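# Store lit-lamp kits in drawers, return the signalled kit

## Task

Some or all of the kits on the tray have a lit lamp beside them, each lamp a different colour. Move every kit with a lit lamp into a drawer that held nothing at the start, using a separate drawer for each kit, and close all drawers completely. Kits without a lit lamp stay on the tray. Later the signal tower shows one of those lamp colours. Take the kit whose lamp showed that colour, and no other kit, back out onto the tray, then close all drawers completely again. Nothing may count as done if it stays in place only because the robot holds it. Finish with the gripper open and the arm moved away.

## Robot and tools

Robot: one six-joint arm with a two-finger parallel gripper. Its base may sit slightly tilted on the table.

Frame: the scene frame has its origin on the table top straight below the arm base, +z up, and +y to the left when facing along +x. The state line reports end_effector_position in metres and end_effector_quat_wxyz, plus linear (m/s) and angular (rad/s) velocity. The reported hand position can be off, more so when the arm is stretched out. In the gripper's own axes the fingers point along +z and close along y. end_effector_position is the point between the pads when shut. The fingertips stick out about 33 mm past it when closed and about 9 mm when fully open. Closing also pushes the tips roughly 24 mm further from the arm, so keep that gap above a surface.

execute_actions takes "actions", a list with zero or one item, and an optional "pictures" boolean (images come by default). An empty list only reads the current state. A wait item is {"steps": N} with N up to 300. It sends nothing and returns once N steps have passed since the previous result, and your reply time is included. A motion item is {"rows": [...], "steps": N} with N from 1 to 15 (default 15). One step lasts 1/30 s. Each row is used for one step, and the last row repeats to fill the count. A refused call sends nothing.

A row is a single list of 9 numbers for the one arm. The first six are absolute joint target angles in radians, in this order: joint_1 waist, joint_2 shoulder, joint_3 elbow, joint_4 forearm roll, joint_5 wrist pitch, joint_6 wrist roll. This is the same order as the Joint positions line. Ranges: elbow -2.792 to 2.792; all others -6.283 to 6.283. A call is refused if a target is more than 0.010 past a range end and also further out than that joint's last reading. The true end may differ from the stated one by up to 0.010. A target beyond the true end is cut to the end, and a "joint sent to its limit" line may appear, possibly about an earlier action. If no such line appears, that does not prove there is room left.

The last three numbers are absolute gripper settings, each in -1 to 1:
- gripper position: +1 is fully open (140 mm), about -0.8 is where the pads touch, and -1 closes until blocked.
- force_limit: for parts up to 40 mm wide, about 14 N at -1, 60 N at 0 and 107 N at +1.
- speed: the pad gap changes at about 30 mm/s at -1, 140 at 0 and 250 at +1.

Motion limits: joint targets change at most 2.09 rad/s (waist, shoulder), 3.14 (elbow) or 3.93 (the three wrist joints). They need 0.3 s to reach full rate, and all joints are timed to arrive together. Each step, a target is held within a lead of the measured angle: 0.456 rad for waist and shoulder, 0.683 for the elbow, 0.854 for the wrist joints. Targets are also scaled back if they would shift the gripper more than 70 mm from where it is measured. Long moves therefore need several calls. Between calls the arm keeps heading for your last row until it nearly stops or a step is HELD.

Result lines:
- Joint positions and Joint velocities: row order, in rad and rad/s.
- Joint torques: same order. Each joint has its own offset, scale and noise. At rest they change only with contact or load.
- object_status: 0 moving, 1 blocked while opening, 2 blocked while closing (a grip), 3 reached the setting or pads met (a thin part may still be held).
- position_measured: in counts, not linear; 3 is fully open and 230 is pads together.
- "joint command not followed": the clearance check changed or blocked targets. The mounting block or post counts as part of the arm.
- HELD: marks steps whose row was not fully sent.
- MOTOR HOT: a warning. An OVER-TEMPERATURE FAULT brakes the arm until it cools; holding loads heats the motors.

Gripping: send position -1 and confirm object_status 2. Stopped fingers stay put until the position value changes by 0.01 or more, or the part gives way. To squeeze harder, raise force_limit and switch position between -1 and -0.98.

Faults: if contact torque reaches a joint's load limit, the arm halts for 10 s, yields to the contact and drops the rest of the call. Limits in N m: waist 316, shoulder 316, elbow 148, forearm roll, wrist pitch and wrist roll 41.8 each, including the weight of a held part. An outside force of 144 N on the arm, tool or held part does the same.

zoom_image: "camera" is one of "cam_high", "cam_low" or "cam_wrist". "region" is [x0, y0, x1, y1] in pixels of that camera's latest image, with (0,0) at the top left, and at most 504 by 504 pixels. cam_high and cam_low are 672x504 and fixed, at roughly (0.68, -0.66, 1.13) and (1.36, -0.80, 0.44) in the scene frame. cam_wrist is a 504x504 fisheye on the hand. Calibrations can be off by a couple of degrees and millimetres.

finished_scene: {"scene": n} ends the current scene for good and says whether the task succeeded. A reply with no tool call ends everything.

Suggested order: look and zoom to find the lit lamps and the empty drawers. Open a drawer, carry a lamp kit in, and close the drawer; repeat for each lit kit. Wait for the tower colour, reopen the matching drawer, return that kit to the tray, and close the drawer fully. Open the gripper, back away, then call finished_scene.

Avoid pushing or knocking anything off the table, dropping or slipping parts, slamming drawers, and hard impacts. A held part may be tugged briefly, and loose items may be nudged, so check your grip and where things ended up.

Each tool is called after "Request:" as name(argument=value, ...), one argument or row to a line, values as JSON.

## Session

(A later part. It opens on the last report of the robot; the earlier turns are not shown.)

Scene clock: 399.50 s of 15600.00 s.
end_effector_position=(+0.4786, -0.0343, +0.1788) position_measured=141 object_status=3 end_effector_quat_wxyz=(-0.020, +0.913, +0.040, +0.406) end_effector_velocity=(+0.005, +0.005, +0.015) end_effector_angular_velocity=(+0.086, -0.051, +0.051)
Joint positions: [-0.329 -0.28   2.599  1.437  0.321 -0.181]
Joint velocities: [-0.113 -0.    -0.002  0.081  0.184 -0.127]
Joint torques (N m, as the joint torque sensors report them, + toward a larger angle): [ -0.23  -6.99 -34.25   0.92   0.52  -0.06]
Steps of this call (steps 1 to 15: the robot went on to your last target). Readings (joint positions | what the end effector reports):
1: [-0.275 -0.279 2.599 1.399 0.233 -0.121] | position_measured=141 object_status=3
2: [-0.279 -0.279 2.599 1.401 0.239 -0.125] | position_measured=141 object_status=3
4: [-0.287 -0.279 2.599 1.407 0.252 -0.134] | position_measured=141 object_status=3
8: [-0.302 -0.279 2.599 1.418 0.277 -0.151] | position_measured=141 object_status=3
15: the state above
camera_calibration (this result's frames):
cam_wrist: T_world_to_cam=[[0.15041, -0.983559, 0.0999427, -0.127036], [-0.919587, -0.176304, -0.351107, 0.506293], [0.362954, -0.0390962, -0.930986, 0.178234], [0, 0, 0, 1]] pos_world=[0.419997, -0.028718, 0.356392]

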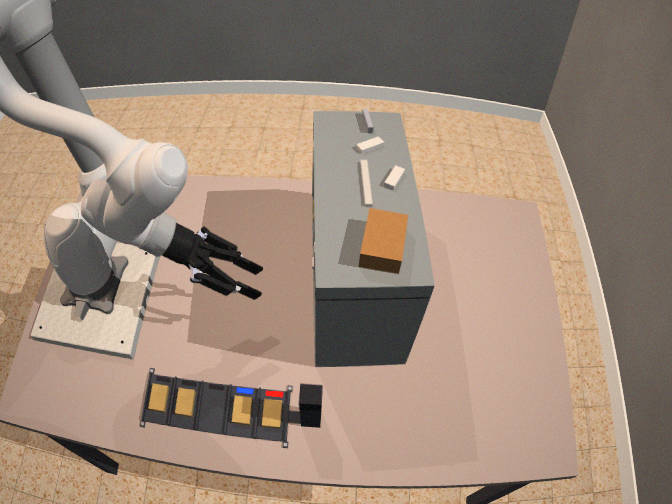

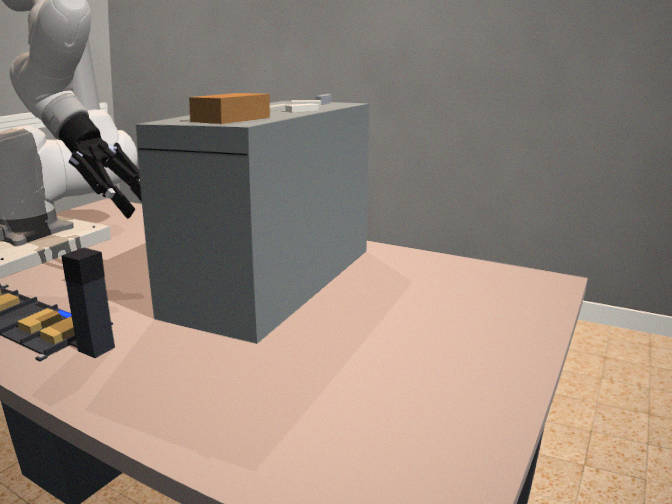

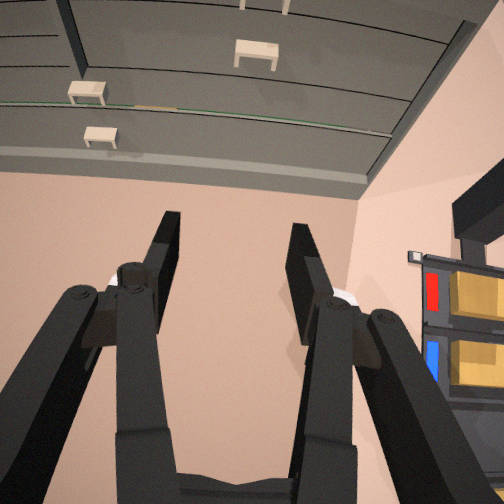

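It got there while I wrote.

Request:
execute_actions(
  actions=[
    {"steps":15},
  ],
)

Scene clock: 401.37 s of 15600.00 s.
end_effector_position=(+0.4797, -0.0333, +0.1825) position_measured=141 object_status=3 end_effector_quat_wxyz=(-0.030, +0.910, +0.041, +0.412) end_effector_velocity=(+0.000, +0.000, -0.000) end_effector_angular_velocity=(+0.000, +0.001, +0.001)
Joint positions: [-0.354 -0.28   2.598  1.455  0.361 -0.208]
Joint velocities: [ 0.001  0.001 -0.    -0.     0.    -0.   ]
Joint torques (N m, as the joint torque sensors report them, + toward a larger angle): [ -1.03  -7.99 -34.7    1.02   0.58   0.14]
Steps of this call (steps 1 to 30: the robot went on to your last target; steps 31 to 56: nothing new was sent). Readings (joint positions | what the end effector reports):
1: [-0.333 -0.280 2.599 1.440 0.327 -0.185] | position_measured=141 object_status=3
2: [-0.337 -0.280 2.598 1.443 0.333 -0.189] | position_measured=141 object_status=3
4: [-0.344 -0.280 2.598 1.448 0.346 -0.198] | position_measured=141 object_status=3
8: [-0.353 -0.280 2.598 1.455 0.360 -0.208] | position_measured=141 object_status=3
56: the state above
The arm was judged still, so your last target was given up. Only a new action makes it travel on or press farther. Fingers that are still opening or closing keep moving.
camera_calibration (this result's frames):
cam_wrist: T_world_to_cam=[[0.15997, -0.983586, 0.0834765, -0.128133], [-0.913195, -0.179569, -0.365828, 0.508333], [0.374813, -0.0177088, -0.926931, 0.175524], [0, 0, 0, 1]] pos_world=[0.418916, -0.03164, 0.359357]

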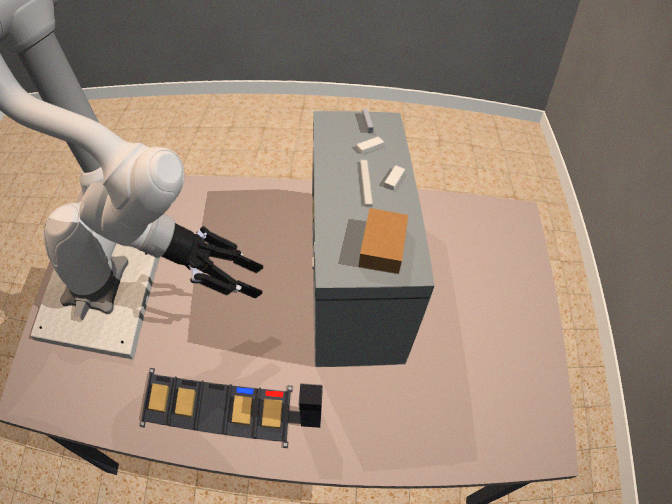

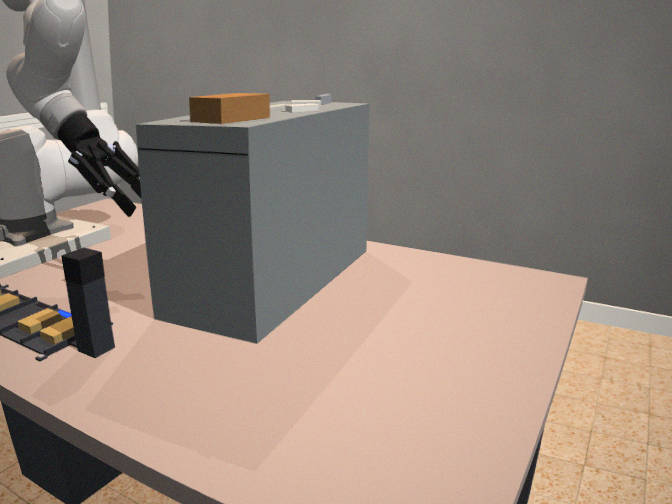

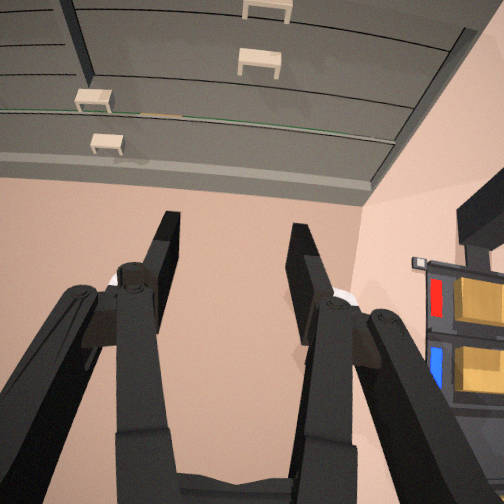

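Request:
execute_actions(
  actions=[
    {"rows":[[-0.336,-0.259,2.585,1.486,0.348,-0.228,-0.1,0.3,0.2],[-0.319,-0.2385,2.572,1.518,0.335,-0.249,-0.1,0.3,0.2],[-0.302,-0.218,2.559,1.549,0.322,-0.27,-0.1,0.3,0.2],[-0.2853,-0.1975,2.5458,1.58,0.3098,-0.29,-0.1,0.3,0.2],[-0.272,-0.179,2.532,1.606,0.301,-0.307,-0.1,0.3,0.2],[-0.259,-0.16,2.5176,1.633,0.292,-0.325,-0.1,0.3,0.2],[-0.246,-0.141,2.5035,1.66,0.283,-0.342,-0.1,0.3,0.2],[-0.2333,-0.1225,2.4894,1.686,0.2743,-0.36,-0.1,0.3,0.2]],"steps":15},
  ],
  pictures=false,
)

Request:
execute_actions(
  actions=[
    {"steps":10},
  ],
)

Scene clock: 410.57 s of 15600.00 s.
end_effector_position=(+0.5587, -0.0247, +0.1833) position_measured=141 object_status=3 end_effector_quat_wxyz=(-0.031, +0.910, +0.040, +0.412) end_effector_velocity=(+0.002, +0.000, +0.000) end_effector_angular_velocity=(+0.000, -0.001, -0.000)
Joint positions: [-0.233 -0.123  2.49   1.686  0.274 -0.36 ]
Joint velocities: [ 0.001  0.002 -0.002  0.004 -0.    -0.003]
Joint torques (N m, as the joint torque sensors report them, + toward a larger angle): [ -1.63 -24.3  -33.14  -0.09   1.11   0.1 ]
Steps of this call (steps 1 to 90: nothing new was sent; then 5.70 s passed at rest; steps 91 to 105: all 15 steps of this action). Readings (joint positions | what the end effector reports):
91: [-0.353 -0.280 2.598 1.455 0.361 -0.208] | position_measured=141 object_status=3
92: [-0.351 -0.276 2.596 1.460 0.359 -0.211] | position_measured=141 object_status=3
94: [-0.330 -0.251 2.580 1.499 0.343 -0.237] | position_measured=141 object_status=3
98: [-0.274 -0.179 2.532 1.605 0.302 -0.306] | position_measured=141 object_status=3
105: the state above

Scene clock: 410.90 s of 15600.00 s.
end_effector_position=(+0.5588, -0.0247, +0.1833) position_measured=141 object_status=3 end_effector_quat_wxyz=(-0.031, +0.910, +0.040, +0.412) end_effector_velocity=(-0.000, +0.001, -0.000) end_effector_angular_velocity=(-0.001, -0.000, +0.002)
Joint positions: [-0.233 -0.123  2.489  1.686  0.274 -0.36 ]
Joint velocities: [ 0.002 -0.     0.    -0.     0.    -0.001]
Joint torques (N m, as the joint torque sensors report them, + toward a larger angle): [ -1.46 -22.78 -33.8    0.26   0.85   0.18]
Steps of this call (steps 1 to 10: the robot went on to your last target). Readings (joint positions | what the end effector reports):
1: [-0.233 -0.123 2.490 1.686 0.274 -0.360] | position_measured=141 object_status=3
2: [-0.233 -0.123 2.490 1.686 0.274 -0.360] | position_measured=141 object_status=3
4: [-0.233 -0.123 2.489 1.686 0.274 -0.360] | position_measured=141 object_status=3
8: [-0.233 -0.123 2.489 1.686 0.274 -0.360] | position_measured=141 object_status=3
10: the state above
camera_calibration (this result's frames):
cam_wrist: T_world_to_cam=[[0.158185, -0.984037, 0.081542, -0.131125], [-0.913635, -0.177188, -0.365889, 0.58272], [0.374496, -0.0166213, -0.927079, 0.146994], [0, 0, 0, 1]] pos_world=[0.498087, -0.0233379, 0.360178]

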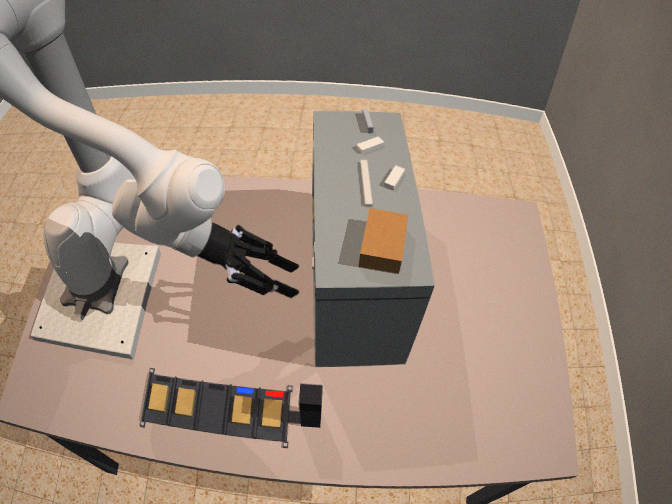

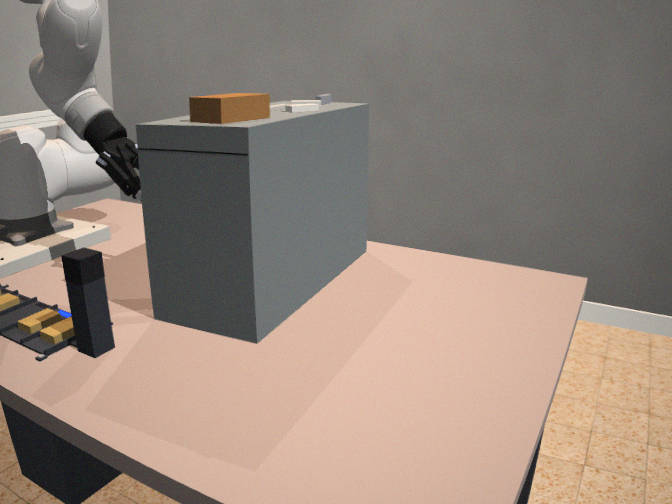

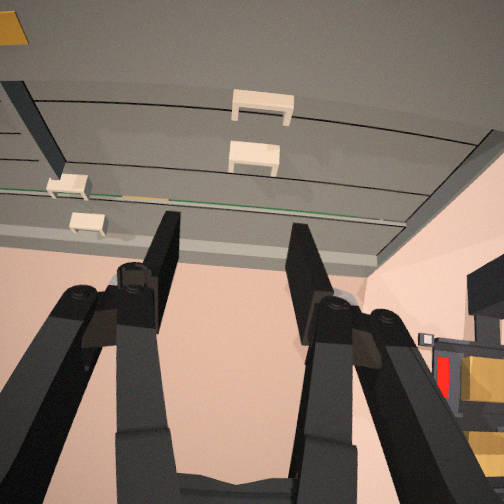

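Request:
execute_actions(
  actions=[
    {"rows":[[-0.236,-0.114,2.482,1.696,0.271,-0.366,-0.1,0.3,-0.2],[-0.233,-0.105,2.474,1.705,0.268,-0.372,-0.1,0.3,-0.2],[-0.228,-0.097,2.467,1.715,0.2645,-0.378,-0.1,0.3,-0.2],[-0.2235,-0.088,2.459,1.725,0.261,-0.384,-0.1,0.3,-0.2],[-0.2185,-0.0796,2.452,1.7345,0.258,-0.39,-0.1,0.3,-0.2],[-0.2135,-0.071,2.4444,1.744,0.255,-0.396,-0.1,0.3,-0.2],[-0.2085,-0.0624,2.437,1.754,0.2515,-0.402,-0.1,0.3,-0.2]],"steps":15},
  ],
)

Scene clock: 418.23 s of 15600.00 s.
end_effector_position=(+0.5933, -0.0275, +0.1840) position_measured=141 object_status=3 end_effector_quat_wxyz=(-0.029, +0.910, +0.034, +0.412) end_effector_velocity=(+0.000, -0.001, +0.000) end_effector_angular_velocity=(-0.000, -0.000, -0.002)
Joint positions: [-0.209 -0.062  2.437  1.754  0.252 -0.402]
Joint velocities: [-0.002  0.    -0.001  0.001 -0.    -0.   ]
Joint torques (N m, as the joint torque sensors report them, + toward a larger angle): [ -1.3  -27.03 -33.44  -0.01   0.95   0.19]
Steps of this call (steps 1 to 15: the robot went on to your last target; steps 16 to 90: nothing new was sent; then 3.83 s passed at rest; steps 91 to 105: all 15 steps of this action). Readings (joint positions | what the end effector reports):
91: [-0.233 -0.122 2.489 1.686 0.274 -0.360] | position_measured=141 object_status=3
92: [-0.234 -0.120 2.487 1.689 0.273 -0.362] | position_measured=141 object_status=3
94: [-0.232 -0.107 2.476 1.703 0.268 -0.371] | position_measured=141 object_status=3
98: [-0.215 -0.074 2.447 1.740 0.256 -0.394] | position_measured=141 object_status=3
105: the state above
camera_calibration (this result's frames):
cam_wrist: T_world_to_cam=[[0.14665, -0.985973, 0.0796894, -0.13221], [-0.915644, -0.165788, -0.36621, 0.615544], [0.374285, -0.0192623, -0.927114, 0.134811], [0, 0, 0, 1]] pos_world=[0.53255, -0.0257089, 0.36094]

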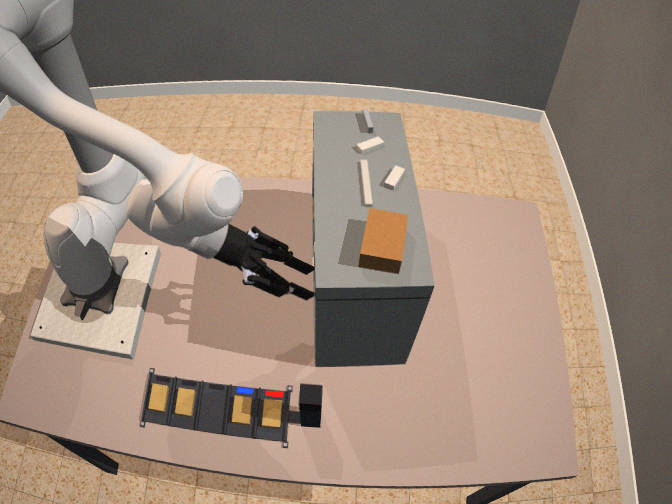

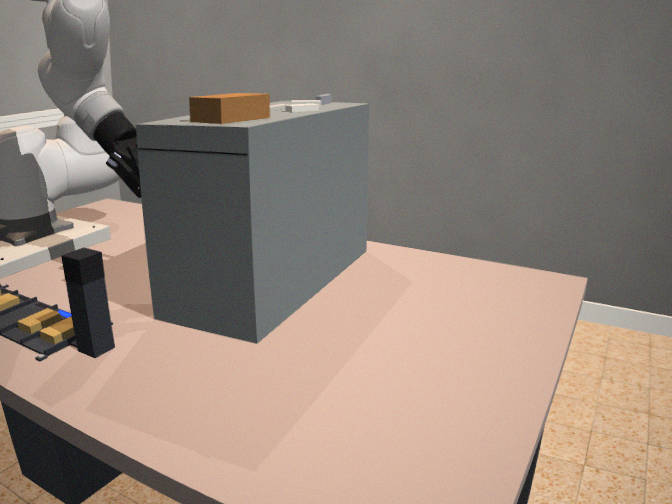

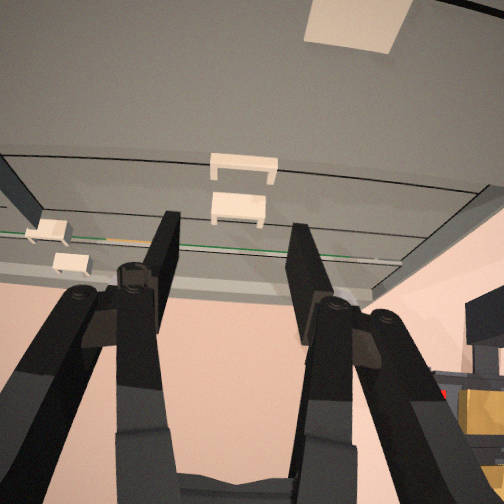

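Request:
execute_actions(
  actions=[
    {"rows":[[-0.207,-0.060,2.435,1.757,0.2505,-0.38,-0.1,0.3,-0.2],[-0.2055,-0.0575,2.4325,1.76,0.2495,-0.36,-0.1,0.3,-0.2],[-0.204,-0.055,2.4305,1.763,0.2485,-0.345,-0.1,0.3,-0.2],[-0.2025,-0.0525,2.4285,1.7655,0.2475,-0.335,-0.1,0.3,-0.2],[-0.201,-0.050,2.426,1.768,0.2465,-0.333,-0.1,0.3,-0.2]],"steps":15},
  ],
)

Scene clock: 424.50 s of 15600.00 s.
end_effector_position=(+0.6006, -0.0265, +0.1839) position_measured=141 object_status=3 end_effector_quat_wxyz=(-0.045, +0.911, -0.001, +0.410) end_effector_velocity=(-0.000, -0.001, +0.000) end_effector_angular_velocity=(-0.001, -0.000, -0.003)
Joint positions: [-0.201 -0.05   2.426  1.768  0.247 -0.333]
Joint velocities: [-0.001 -0.001 -0.     0.    -0.002 -0.   ]
Joint torques (N m, as the joint torque sensors report them, + toward a larger angle): [ -1.16 -28.95 -33.73  -0.08   1.03   0.19]
Steps of this call (steps 1 to 15: the robot went on to your last target; steps 16 to 90: nothing new was sent; then 2.77 s passed at rest; steps 91 to 105: all 15 steps of this action). Readings (joint positions | what the end effector reports):
91: [-0.208 -0.062 2.437 1.754 0.251 -0.402] | position_measured=141 object_status=3
92: [-0.208 -0.062 2.436 1.755 0.251 -0.396] | position_measured=141 object_status=3
94: [-0.206 -0.058 2.433 1.759 0.250 -0.367] | position_measured=141 object_status=3
98: [-0.201 -0.050 2.426 1.768 0.247 -0.334] | position_measured=141 object_status=3
105: the state above
camera_calibration (this result's frames):
cam_wrist: T_world_to_cam=[[0.096059, -0.995149, 0.02123, -0.0914336], [-0.924808, -0.0971163, -0.36783, 0.629947], [0.368107, 0.0156997, -0.929651, 0.137117], [0, 0, 0, 1]] pos_world=[0.540889, -0.0319647, 0.361126]

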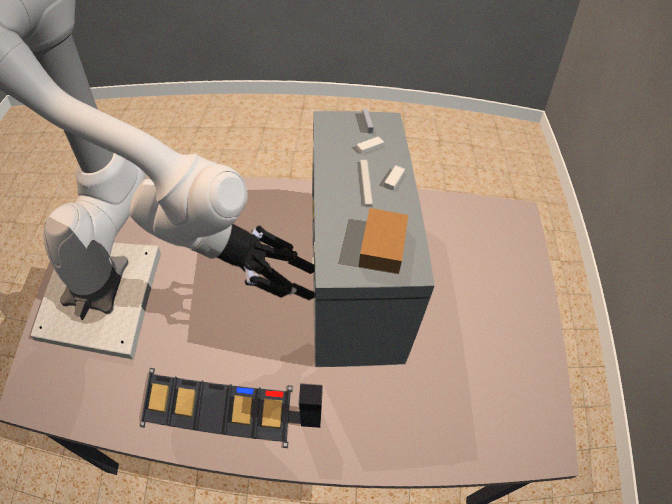

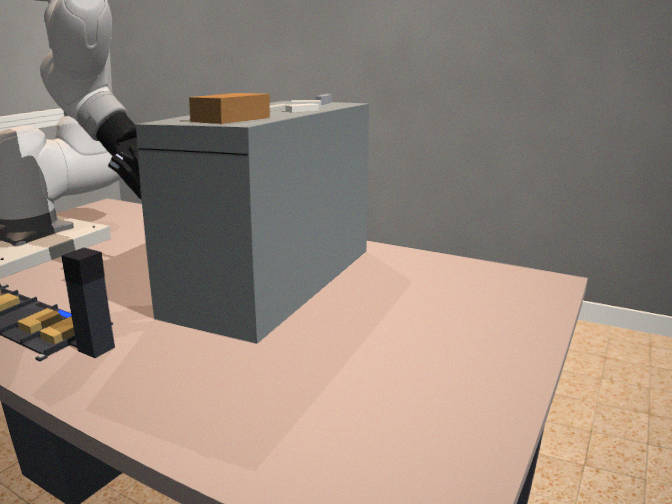

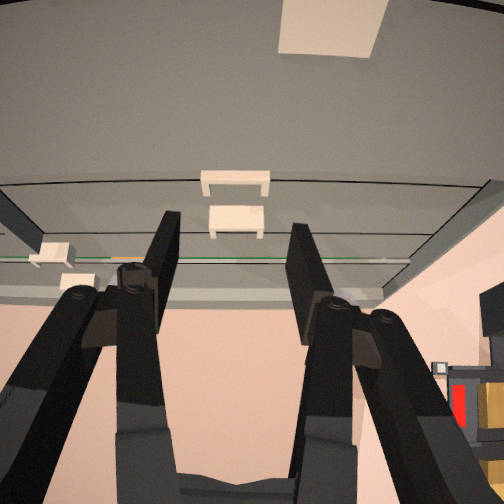

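Request:
execute_actions(
  actions=[
    {"rows":[[-0.2003,-0.0488,2.4249,1.7694,0.246,-0.334,-0.1,0.3,-0.2],[-0.1996,-0.0476,2.4238,1.771,0.2455,-0.335,-0.1,0.3,-0.2],[-0.1989,-0.0464,2.4227,1.772,0.245,-0.336,-0.1,0.3,-0.2],[-0.1982,-0.0452,2.4216,1.7736,0.2445,-0.337,-0.1,0.3,-0.2],[-0.1975,-0.044,2.4205,1.775,0.244,-0.337,-0.1,0.3,-0.2],[-0.1968,-0.0428,2.4194,1.7764,0.2435,-0.338,-0.1,0.3,-0.2]],"steps":15},
  ],
)

Scene clock: 428.53 s of 15600.00 s.
end_effector_position=(+0.6049, -0.0261, +0.1839) position_measured=141 object_status=3 end_effector_quat_wxyz=(-0.045, +0.911, -0.002, +0.410) end_effector_velocity=(+0.000, +0.000, +0.000) end_effector_angular_velocity=(+0.000, -0.000, +0.000)
Joint positions: [-0.197 -0.043  2.419  1.776  0.244 -0.338]
Joint velocities: [ 0.001 -0.    -0.    -0.    -0.     0.001]
Joint torques (N m, as the joint torque sensors report them, + toward a larger angle): [ -0.38 -30.48 -33.55  -0.24   0.97   0.04]
Steps of this call (steps 1 to 15: the robot went on to your last target; steps 16 to 90: nothing new was sent; then 0.53 s passed at rest; steps 91 to 105: all 15 steps of this action). Readings (joint positions | what the end effector reports):
91: [-0.201 -0.050 2.426 1.768 0.246 -0.333] | position_measured=141 object_status=3
92: [-0.201 -0.049 2.426 1.769 0.246 -0.333] | position_measured=141 object_status=3
94: [-0.200 -0.047 2.424 1.771 0.245 -0.335] | position_measured=141 object_status=3
98: [-0.197 -0.043 2.420 1.776 0.244 -0.338] | position_measured=141 object_status=3
105: the state above
camera_calibration (this result's frames):
cam_wrist: T_world_to_cam=[[0.0954882, -0.995208, 0.0210529, -0.0910361], [-0.924858, -0.0965201, -0.367861, 0.634052], [0.36813, 0.0156555, -0.929642, 0.135523], [0, 0, 0, 1]] pos_world=[0.545211, -0.0315227, 0.361148]

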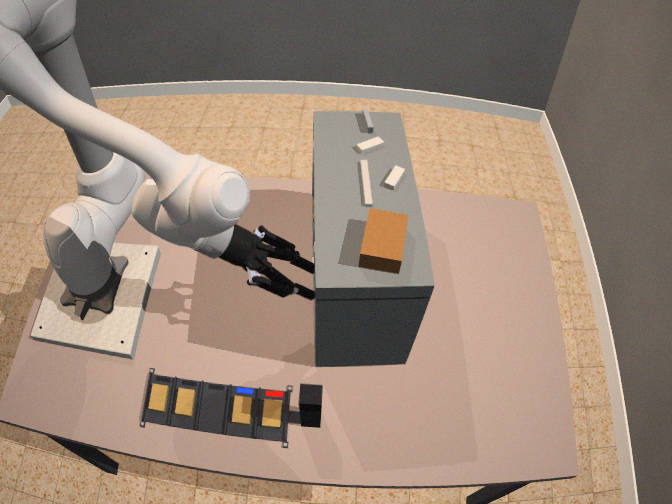

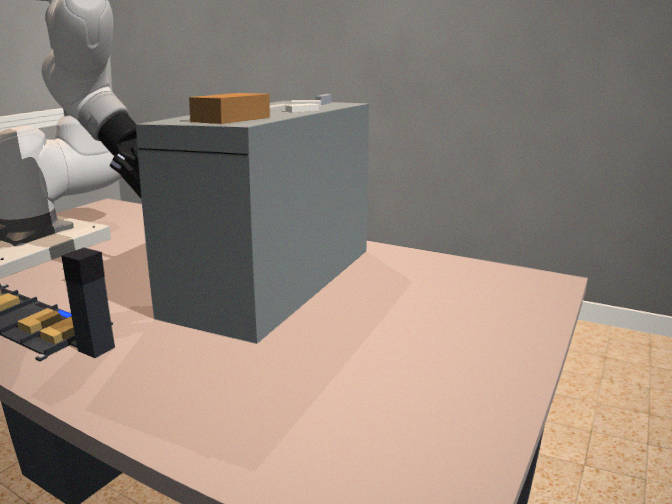

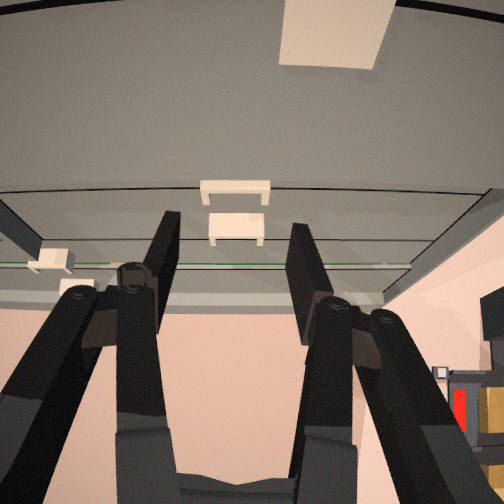

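Request:
execute_actions(
  actions=[
    {"rows":[[-0.1961,-0.0416,2.4183,1.778,0.243,-0.339,-0.1,0.3,-0.2],[-0.1954,-0.0404,2.4172,1.779,0.2425,-0.34,-0.1,0.3,-0.2],[-0.1954,-0.0404,2.4172,1.779,0.2425,-0.34,-0.1,0.3,-0.2],[-0.1954,-0.0404,2.4172,1.779,0.2425,-0.34,-1,0.3,-0.2]],"steps":15},
  ],
  pictures=false,
)

Request:
execute_actions(
  actions=[
    {"steps":25},
  ],
)

Scene clock: 432.47 s of 15600.00 s.
end_effector_position=(+0.6063, -0.0260, +0.1839) position_measured=194 object_status=0 end_effector_quat_wxyz=(-0.045, +0.911, -0.001, +0.410) end_effector_velocity=(+0.000, +0.000, +0.001) end_effector_angular_velocity=(+0.003, -0.002, +0.002)
Joint positions: [-0.195 -0.04   2.417  1.779  0.242 -0.34 ]
Joint velocities: [-0.002 -0.001  0.     0.     0.005 -0.   ]
Joint torques (N m, as the joint torque sensors report them, + toward a larger angle): [  2.65 -25.8  -39.88   1.15   3.55   0.9 ]
Steps of this call (steps 1 to 15: the robot went on to your last target; steps 16 to 90: nothing new was sent; then 0.43 s passed at rest; steps 91 to 105: all 15 steps of this action). Readings (joint positions | what the end effector reports):
91: [-0.197 -0.043 2.419 1.776 0.243 -0.338] | position_measured=141 object_status=3
92: [-0.196 -0.042 2.419 1.777 0.243 -0.338] | position_measured=141 object_status=3
94: [-0.196 -0.041 2.418 1.779 0.243 -0.340] | position_measured=141 object_status=0
98: [-0.195 -0.040 2.417 1.779 0.243 -0.340] | position_measured=163 object_status=0
105: the state above

Scene clock: 433.30 s of 15600.00 s.
end_effector_position=(+0.6063, -0.0259, +0.1839) position_measured=194 object_status=2 end_effector_quat_wxyz=(-0.045, +0.911, -0.001, +0.410) end_effector_velocity=(+0.000, +0.000, -0.000) end_effector_angular_velocity=(+0.001, +0.000, +0.000)
Joint positions: [-0.195 -0.04   2.417  1.779  0.243 -0.34 ]
Joint velocities: [ 0.     0.001 -0.     0.     0.    -0.   ]
Joint torques (N m, as the joint torque sensors report them, + toward a larger angle): [  6.19 -27.42 -39.03   0.84   5.3    0.79]
Steps of this call (steps 1 to 15: the robot went on to your last target; steps 16 to 25: nothing new was sent). Readings (joint positions | what the end effector reports):
1: [-0.195 -0.040 2.417 1.779 0.242 -0.340] | position_measured=194 object_status=0
2: [-0.195 -0.040 2.417 1.779 0.242 -0.340] | position_measured=194 object_status=0
4: [-0.195 -0.040 2.417 1.779 0.242 -0.340] | position_measured=194 object_status=2
8: [-0.195 -0.040 2.417 1.779 0.242 -0.340] | position_measured=194 object_status=2
25: the state above
The arm was judged still, so your last target was given up. Only a new action makes it travel on or press farther. Fingers that are still opening or closing keep moving.
camera_calibration (this result's frames):
cam_wrist: T_world_to_cam=[[0.0957045, -0.99518, 0.0213705, -0.0911707], [-0.924828, -0.0968382, -0.367853, 0.635383], [0.368149, 0.0154411, -0.929639, 0.134972], [0, 0, 0, 1]] pos_world=[0.546655, -0.0312861, 0.361151]

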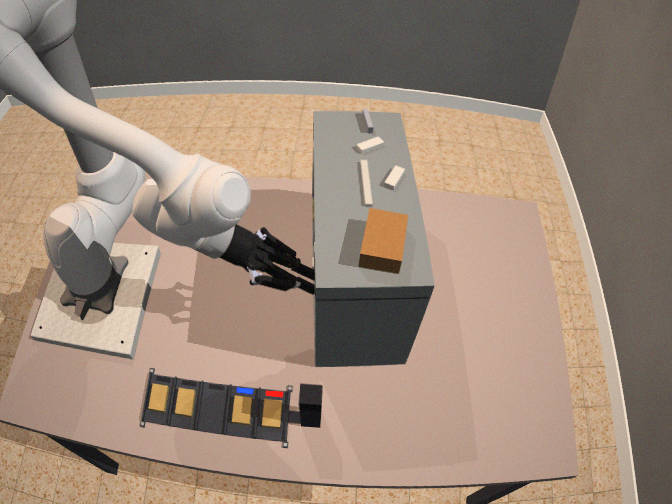

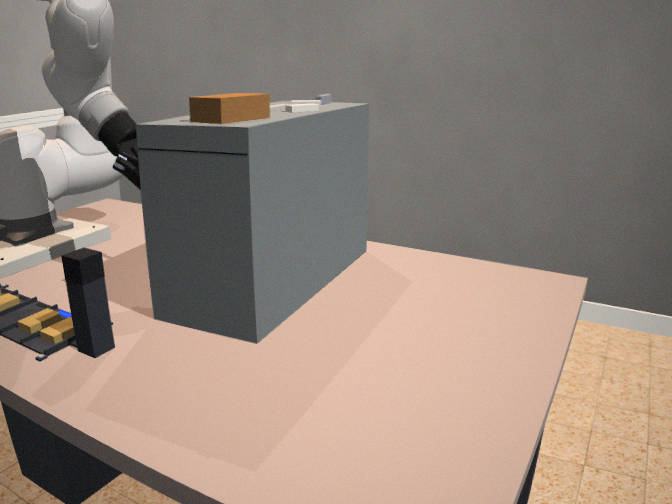

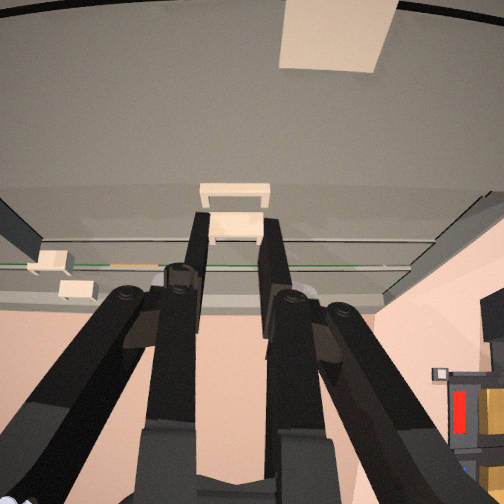

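Request:
execute_actions(
  actions=[
    {"rows":[[-0.197,-0.043,2.4196,1.776,0.2436,-0.338,-1,0.3,-0.2],[-0.199,-0.047,2.423,1.7715,0.245,-0.336,-1,0.3,-0.2],[-0.2015,-0.051,2.4267,1.767,0.2468,-0.333,-1,0.3,-0.2],[-0.204,-0.0555,2.4307,1.762,0.2486,-0.33,-1,0.3,-0.2],[-0.2067,-0.0603,2.435,1.7565,0.2504,-0.327,-1,0.3,-0.2],[-0.2094,-0.0651,2.4392,1.751,0.2523,-0.324,-1,0.3,-0.2],[-0.2121,-0.07,2.4435,1.7455,0.2542,-0.32,-1,0.3,-0.2],[-0.2148,-0.0748,2.4477,1.74,0.2561,-0.317,-1,0.3,-0.2],[-0.2175,-0.0796,2.452,1.7345,0.258,-0.314,-1,0.3,-0.2]],"steps":12},
  ],
  pictures=false,
)

Scene clock: 440.80 s of 15600.00 s.
end_effector_position=(+0.5838, -0.0280, +0.1840) position_measured=194 object_status=2 end_effector_quat_wxyz=(-0.045, +0.911, +0.000, +0.411) end_effector_velocity=(-0.011, -0.002, -0.000) end_effector_angular_velocity=(-0.000, +0.000, +0.002)
Joint positions: [-0.217 -0.079  2.451  1.735  0.258 -0.314]
Joint velocities: [-0.014 -0.018  0.016 -0.026  0.011  0.014]
Joint torques (N m, as the joint torque sensors report them, + toward a larger angle): [  7.39 -25.66 -38.33   0.65   6.99   0.79]
Steps of this call (steps 1 to 90: nothing new was sent; then 4.10 s passed at rest; steps 91 to 102: all 12 steps of this action). Readings (joint positions | what the end effector reports):
91: [-0.195 -0.040 2.417 1.779 0.243 -0.340] | position_measured=194 object_status=2
92: [-0.196 -0.041 2.418 1.778 0.243 -0.339] | position_measured=194 object_status=2
94: [-0.199 -0.047 2.423 1.771 0.245 -0.336] | position_measured=194 object_status=2
98: [-0.209 -0.064 2.439 1.752 0.252 -0.324] | position_measured=194 object_status=2
102: the state above

Request:
execute_actions(
  actions=[
    {"rows":[[-0.222,-0.0868,2.4582,1.7264,0.2607,-0.309,-1,0.3,-0.2],[-0.2263,-0.094,2.4645,1.7183,0.2634,-0.304,-1,0.3,-0.2],[-0.2306,-0.101,2.4707,1.7102,0.2661,-0.299,-1,0.3,-0.2],[-0.2349,-0.1082,2.477,1.7021,0.2689,-0.294,-1,0.3,-0.2],[-0.2391,-0.1154,2.4832,1.694,0.2716,-0.289,-1,0.3,-0.2],[-0.2433,-0.1225,2.4894,1.686,0.2743,-0.284,-1,0.3,-0.2],[-0.2493,-0.1315,2.4965,1.673,0.2785,-0.275,-1,0.3,-0.2],[-0.2555,-0.141,2.5035,1.66,0.283,-0.266,-1,0.3,-0.2],[-0.262,-0.1505,2.5105,1.6465,0.2875,-0.258,-1,0.3,-0.2],[-0.2685,-0.16,2.5176,1.633,0.292,-0.249,-1,0.3,-0.2],[-0.275,-0.1695,2.525,1.62,0.2965,-0.24,-1,0.3,-0.2],[-0.2815,-0.179,2.532,1.606,0.301,-0.231,-1,0.3,-0.2]],"steps":15},
  ],
)

Scene clock: 447.30 s of 15600.00 s.
end_effector_position=(+0.5297, -0.0330, +0.1833) position_measured=194 object_status=2 end_effector_quat_wxyz=(-0.044, +0.911, +0.002, +0.411) end_effector_velocity=(-0.035, -0.004, -0.000) end_effector_angular_velocity=(-0.003, -0.001, +0.001)
Joint positions: [-0.28  -0.177  2.531  1.609  0.3   -0.233]
Joint velocities: [-0.048 -0.068  0.049 -0.096  0.032  0.063]
Joint torques (N m, as the joint torque sensors report them, + toward a larger angle): [ 11.6    2.73 -26.06  -0.84   8.31   0.1 ]
Steps of this call (steps 1 to 15: the robot went on to your last target; steps 16 to 90: nothing new was sent; then 3.00 s passed at rest; steps 91 to 105: all 15 steps of this action). Readings (joint positions | what the end effector reports):
91: [-0.218 -0.080 2.452 1.734 0.258 -0.314] | position_measured=194 object_status=2
92: [-0.219 -0.082 2.454 1.732 0.259 -0.312] | position_measured=194 object_status=2
94: [-0.225 -0.093 2.464 1.719 0.263 -0.305] | position_measured=194 object_status=2
98: [-0.242 -0.121 2.487 1.687 0.274 -0.285] | position_measured=194 object_status=2
105: the state above
camera_calibration (this result's frames):
cam_wrist: T_world_to_cam=[[0.100752, -0.994584, 0.0255437, -0.0943671], [-0.923946, -0.103057, -0.36838, 0.56303], [0.369017, 0.013514, -0.929324, 0.162163], [0, 0, 0, 1]] pos_world=[0.469876, -0.0380231, 0.360522]

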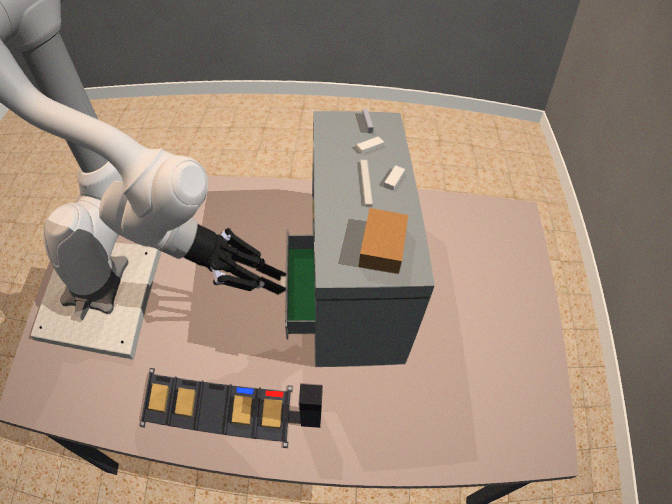

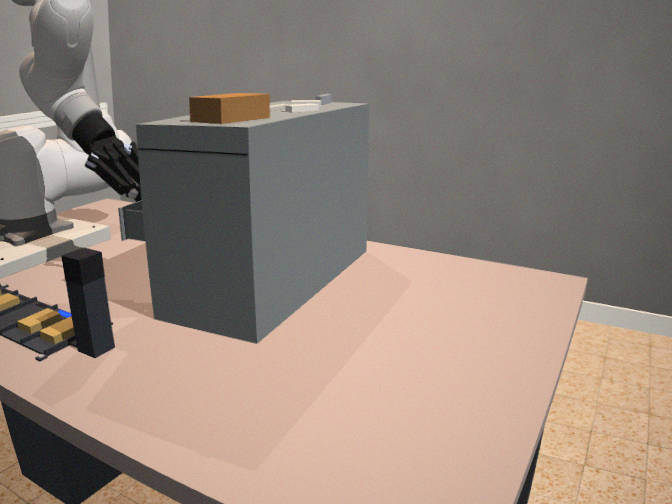

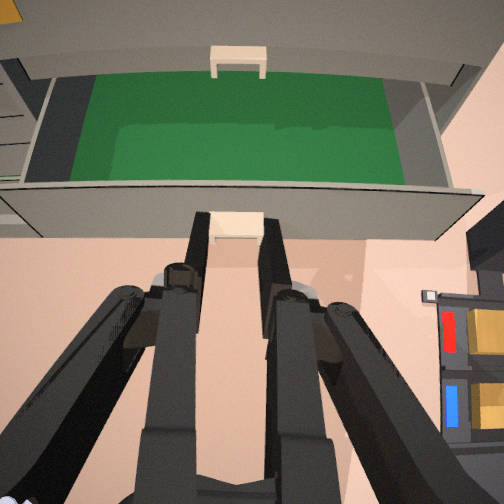

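Request:
execute_actions(
  actions=[
    {"rows":[[-0.2885,-0.188,2.539,1.593,0.3055,-0.222,-1,0.3,-0.2],[-0.2955,-0.1975,2.5458,1.58,0.3098,-0.214,-1,0.3,-0.2],[-0.304,-0.2078,2.5524,1.5644,0.316,-0.204,-1,0.3,-0.2],[-0.3125,-0.218,2.559,1.549,0.322,-0.194,-1,0.3,-0.2],[-0.321,-0.2283,2.5655,1.5335,0.3285,-0.183,-1,0.3,-0.2],[-0.3295,-0.2385,2.572,1.518,0.335,-0.173,-1,0.3,-0.2],[-0.338,-0.2488,2.5785,1.502,0.3415,-0.163,-1,0.3,-0.2],[-0.3465,-0.259,2.585,1.486,0.348,-0.152,-1,0.3,-0.2],[-0.355,-0.2694,2.5917,1.4705,0.3544,-0.142,-1,0.3,-0.2],[-0.3635,-0.2798,2.5983,1.455,0.3608,-0.132,-1,0.3,-0.2],[-0.3635,-0.2798,2.5983,1.455,0.3608,-0.132,-1,0.3,-0.2],[-0.3635,-0.2798,2.5983,1.455,0.3608,-0.132,-1,0.3,-0.2],[-0.3635,-0.2798,2.5983,1.455,0.3608,-0.132,-0.1,0.3,0.2]],"steps":15},
  ],
  pictures=false,
)

Request:
execute_actions(
  actions=[
    {"rows":[[-0.3635,-0.2798,2.5983,1.455,0.3608,-0.132,-0.1,0.3,0.2],[-0.3635,-0.2798,2.5983,1.455,0.3608,-0.132,-0.1,0.3,0.2],[-0.3635,-0.2798,2.5983,1.455,0.3608,-0.132,-0.1,0.3,0.2],[-0.3635,-0.2798,2.5983,1.455,0.3608,-0.132,-0.1,0.3,0.2],[-0.3635,-0.2798,2.5983,1.455,0.3608,-0.132,-0.1,0.3,0.2],[-0.39,-0.33,2.61,1.42,0.38,-0.11,-0.1,0.3,0.2],[-0.39,-0.33,2.61,1.42,0.38,-0.11,-0.1,0.3,0.2],[-0.39,-0.33,2.61,1.42,0.38,-0.11,-0.1,0.3,0.2],[-0.39,-0.4,2.55,1.42,0.38,-0.11,-0.1,0.3,0.2],[-0.39,-0.4,2.55,1.42,0.38,-0.11,-0.1,0.3,0.2],[-0.39,-0.47,2.48,1.42,0.38,-0.11,-0.1,0.3,0.2]],"steps":15},
  ],
)

Scene clock: 459.80 s of 15600.00 s.
end_effector_position=(+0.4792, -0.0378, +0.1819) position_measured=185 object_status=0 end_effector_quat_wxyz=(-0.044, +0.911, +0.002, +0.410) end_effector_velocity=(-0.008, +0.003, -0.008) end_effector_angular_velocity=(+0.004, +0.013, +0.003)
Joint positions: [-0.363 -0.279  2.599  1.455  0.361 -0.132]
Joint velocities: [-0.003 -0.002  0.013 -0.011  0.003  0.007]
Joint torques (N m, as the joint torque sensors report them, + toward a larger angle): [ -0.79  -9.32 -38.41   1.48   0.49   0.  ]
Steps of this call (steps 1 to 15: the robot went on to your last target; steps 16 to 90: nothing new was sent; then 9.00 s passed at rest; steps 91 to 105: all 15 steps of this action). Readings (joint positions | what the end effector reports):
91: [-0.282 -0.179 2.532 1.606 0.301 -0.231] | position_measured=194 object_status=2
92: [-0.284 -0.182 2.534 1.602 0.303 -0.228] | position_measured=194 object_status=2
94: [-0.294 -0.195 2.544 1.582 0.309 -0.216] | position_measured=194 object_status=2
98: [-0.325 -0.234 2.569 1.525 0.332 -0.178] | position_measured=194 object_status=2
105: the state above

Scene clock: 460.30 s of 15600.00 s.
end_effector_position=(+0.5004, -0.0562, +0.2831) position_measured=141 object_status=3 end_effector_quat_wxyz=(-0.009, +0.874, +0.018, +0.485) end_effector_velocity=(+0.134, -0.074, +0.513) end_effector_angular_velocity=(-0.348, -0.779, -0.017)
Joint positions: [-0.389 -0.41   2.537  1.422  0.379 -0.111]
Joint velocities: [-0.013 -0.445 -0.413 -0.016  0.008  0.01 ]
Joint torques (N m, as the joint torque sensors report them, + toward a larger angle): [ -2.74  -3.54 -40.58   1.58   0.41   0.21]
Steps of this call (steps 1 to 15: all 15 steps of this action). Readings (joint positions | what the end effector reports):
1: [-0.363 -0.279 2.599 1.455 0.361 -0.132] | position_measured=173 object_status=0
2: [-0.363 -0.280 2.599 1.455 0.361 -0.132] | position_measured=165 object_status=0
4: [-0.363 -0.280 2.599 1.455 0.361 -0.132] | position_measured=147 object_status=0
8: [-0.371 -0.294 2.602 1.444 0.366 -0.125] | position_measured=141 object_status=0
15: the state above
camera_calibration (this result's frames):
cam_wrist: T_world_to_cam=[[0.0829648, -0.990038, 0.113762, -0.132832], [-0.851554, -0.129728, -0.507963, 0.572062], [0.517661, -0.0547314, -0.853834, 0.166375], [0, 0, 0, 1]] pos_world=[0.412036, -0.0481904, 0.447754]

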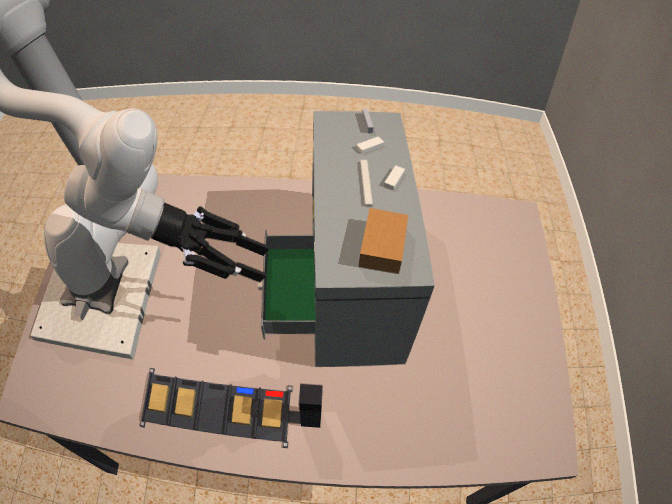

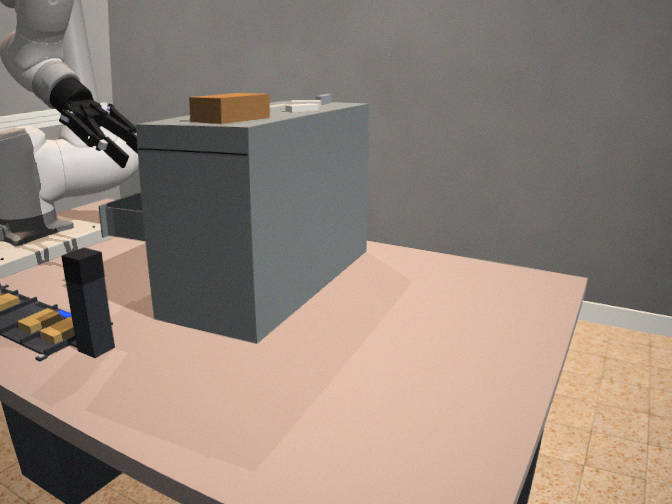

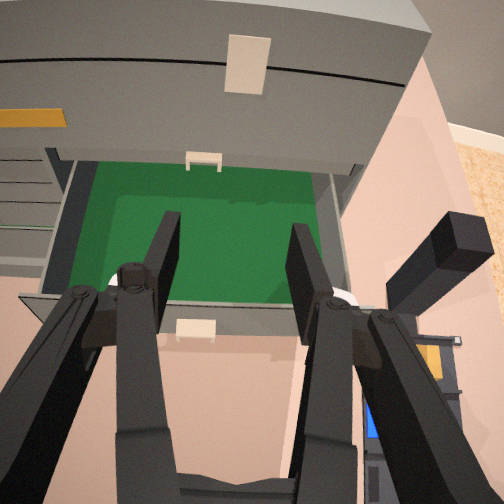

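Request:
execute_actions(
  actions=[
    {"rows":[[-0.42,-0.5,2.42,1.3,0.3,0.1,-0.25,0.5,0.2],[-0.45,-0.5,2.38,1.15,0.2,0.35,-0.25,0.5,0.2],[-0.48,-0.5,2.34,1.0,0.12,0.6,-0.25,0.5,0.2],[-0.5,-0.48,2.3,0.85,0.1,0.85,-0.25,0.5,0.2],[-0.52,-0.45,2.27,0.7,0.15,1.1,-0.25,0.5,0.2],[-0.54,-0.42,2.24,0.55,0.22,1.35,-0.25,0.5,0.2],[-0.56,-0.38,2.21,0.4,0.3,1.6,-0.25,0.5,0.2],[-0.58,-0.33,2.18,0.28,0.4,1.8,-0.25,0.5,0.2],[-0.6,-0.27,2.15,0.17,0.5,2.0,-0.25,0.5,0.2],[-0.61,-0.2,2.13,0.08,0.62,2.2,-0.25,0.5,0.2],[-0.62,-0.12,2.11,0,0.75,2.4,-0.25,0.5,0.2],[-0.6225,-0.03,2.09,0,0.88,2.58,-0.25,0.5,0.2],[-0.6225,0.05,2.07,0,0.95,2.58,-0.25,0.5,0.2],[-0.6225,0.13,2.05,0,0.95,2.58,-0.25,0.5,0.2],[-0.6225,0.2095,2.0299,0,0.902,2.5825,-0.25,0.5,0.2]],"steps":15},
  ],
  pictures=false,
)

Request:
execute_actions(
  actions=[
    {"steps":40},
  ],
)

Scene clock: 478.07 s of 15600.00 s.
end_effector_position=(+0.5431, -0.1930, +0.3771) position_measured=160 object_status=3 end_effector_quat_wxyz=(+0.038, +0.890, -0.091, +0.445) end_effector_velocity=(+0.040, -0.040, -0.483) end_effector_angular_velocity=(+0.958, +1.492, +0.167)
Joint positions: [-0.522 -0.346  2.266  0.719  0.431  0.677]
Joint velocities: [-0.197  0.859 -0.43  -1.48   1.227  1.538]
Joint torques (N m, as the joint torque sensors report them, + toward a larger angle): [  5.19 -26.96 -43.93   3.92  -1.07   0.18]
Steps of this call (steps 1 to 30: the robot went on to your last target; steps 31 to 90: nothing new was sent; then 14.27 s passed at rest; steps 91 to 105: all 15 steps of this action). Readings (joint positions | what the end effector reports):
91: [-0.390 -0.470 2.480 1.420 0.380 -0.110] | position_measured=141 object_status=0
92: [-0.391 -0.471 2.478 1.416 0.378 -0.103] | position_measured=144 object_status=0
94: [-0.399 -0.478 2.463 1.384 0.356 -0.047] | position_measured=159 object_status=0
98: [-0.434 -0.477 2.406 1.201 0.296 0.197] | position_measured=160 object_status=0
105: the state above

Scene clock: 479.40 s of 15600.00 s.
end_effector_position=(+0.4714, -0.3184, +0.1112) position_measured=160 object_status=3 end_effector_quat_wxyz=(+0.008, -0.673, +0.739, +0.003) end_effector_velocity=(-0.001, +0.000, -0.000) end_effector_angular_velocity=(+0.001, +0.002, -0.000)
Joint positions: [-0.622  0.209  2.03   0.     0.902  2.582]
Joint velocities: [-0.001  0.     0.    -0.     0.002 -0.   ]
Joint torques (N m, as the joint torque sensors report them, + toward a larger angle): [  0.4  -54.89 -32.29   3.73   0.09   0.16]
Steps of this call (steps 1 to 40: the robot went on to your last target). Readings (joint positions | what the end effector reports):
1: [-0.528 -0.318 2.250 0.670 0.468 0.730] | position_measured=160 object_status=3
2: [-0.535 -0.290 2.235 0.623 0.497 0.784] | position_measured=160 object_status=3
4: [-0.546 -0.233 2.208 0.541 0.550 0.890] | position_measured=160 object_status=3
8: [-0.565 -0.125 2.164 0.407 0.637 1.104] | position_measured=160 object_status=3
40: the state above
camera_calibration (this result's frames):
cam_wrist: T_world_to_cam=[[-0.999555, -0.0259826, 0.0146768, 0.457846], [-0.0160423, 0.882576, 0.469895, 0.245785], [-0.0251625, 0.469451, -0.8826, 0.446281], [0, 0, 0, 1]] pos_world=[0.472815, -0.414534, 0.271675]

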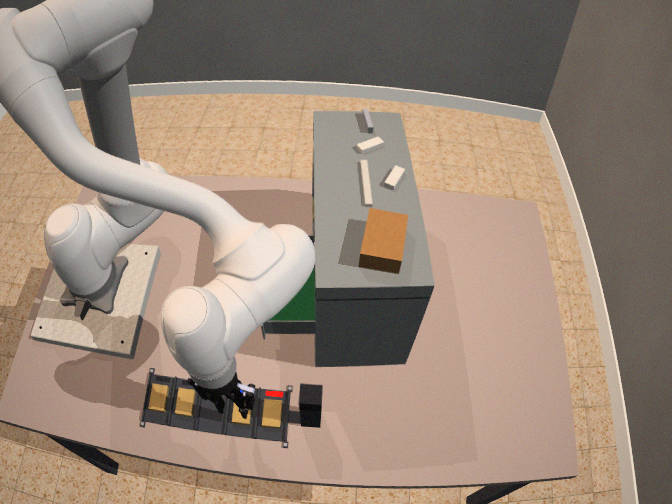

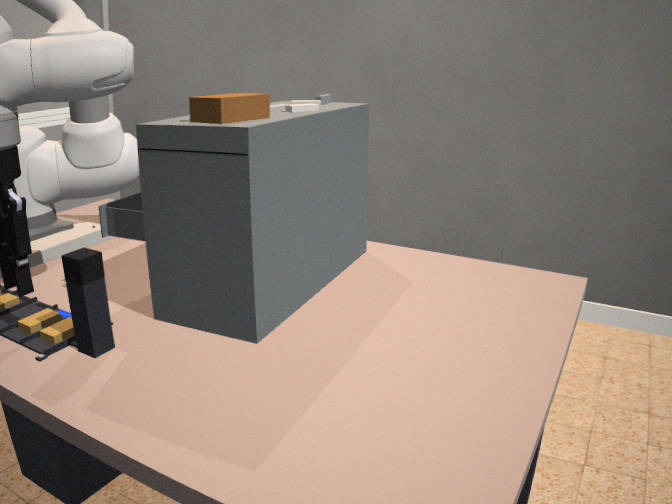

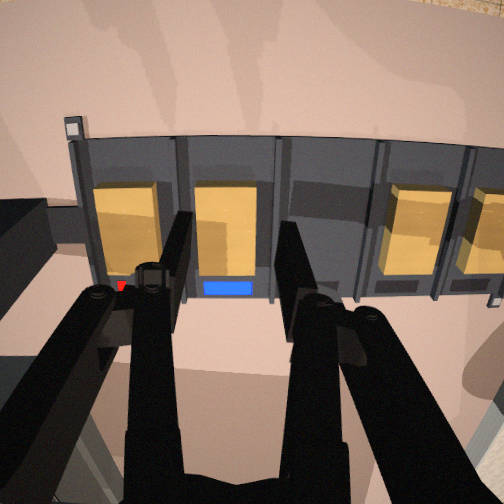

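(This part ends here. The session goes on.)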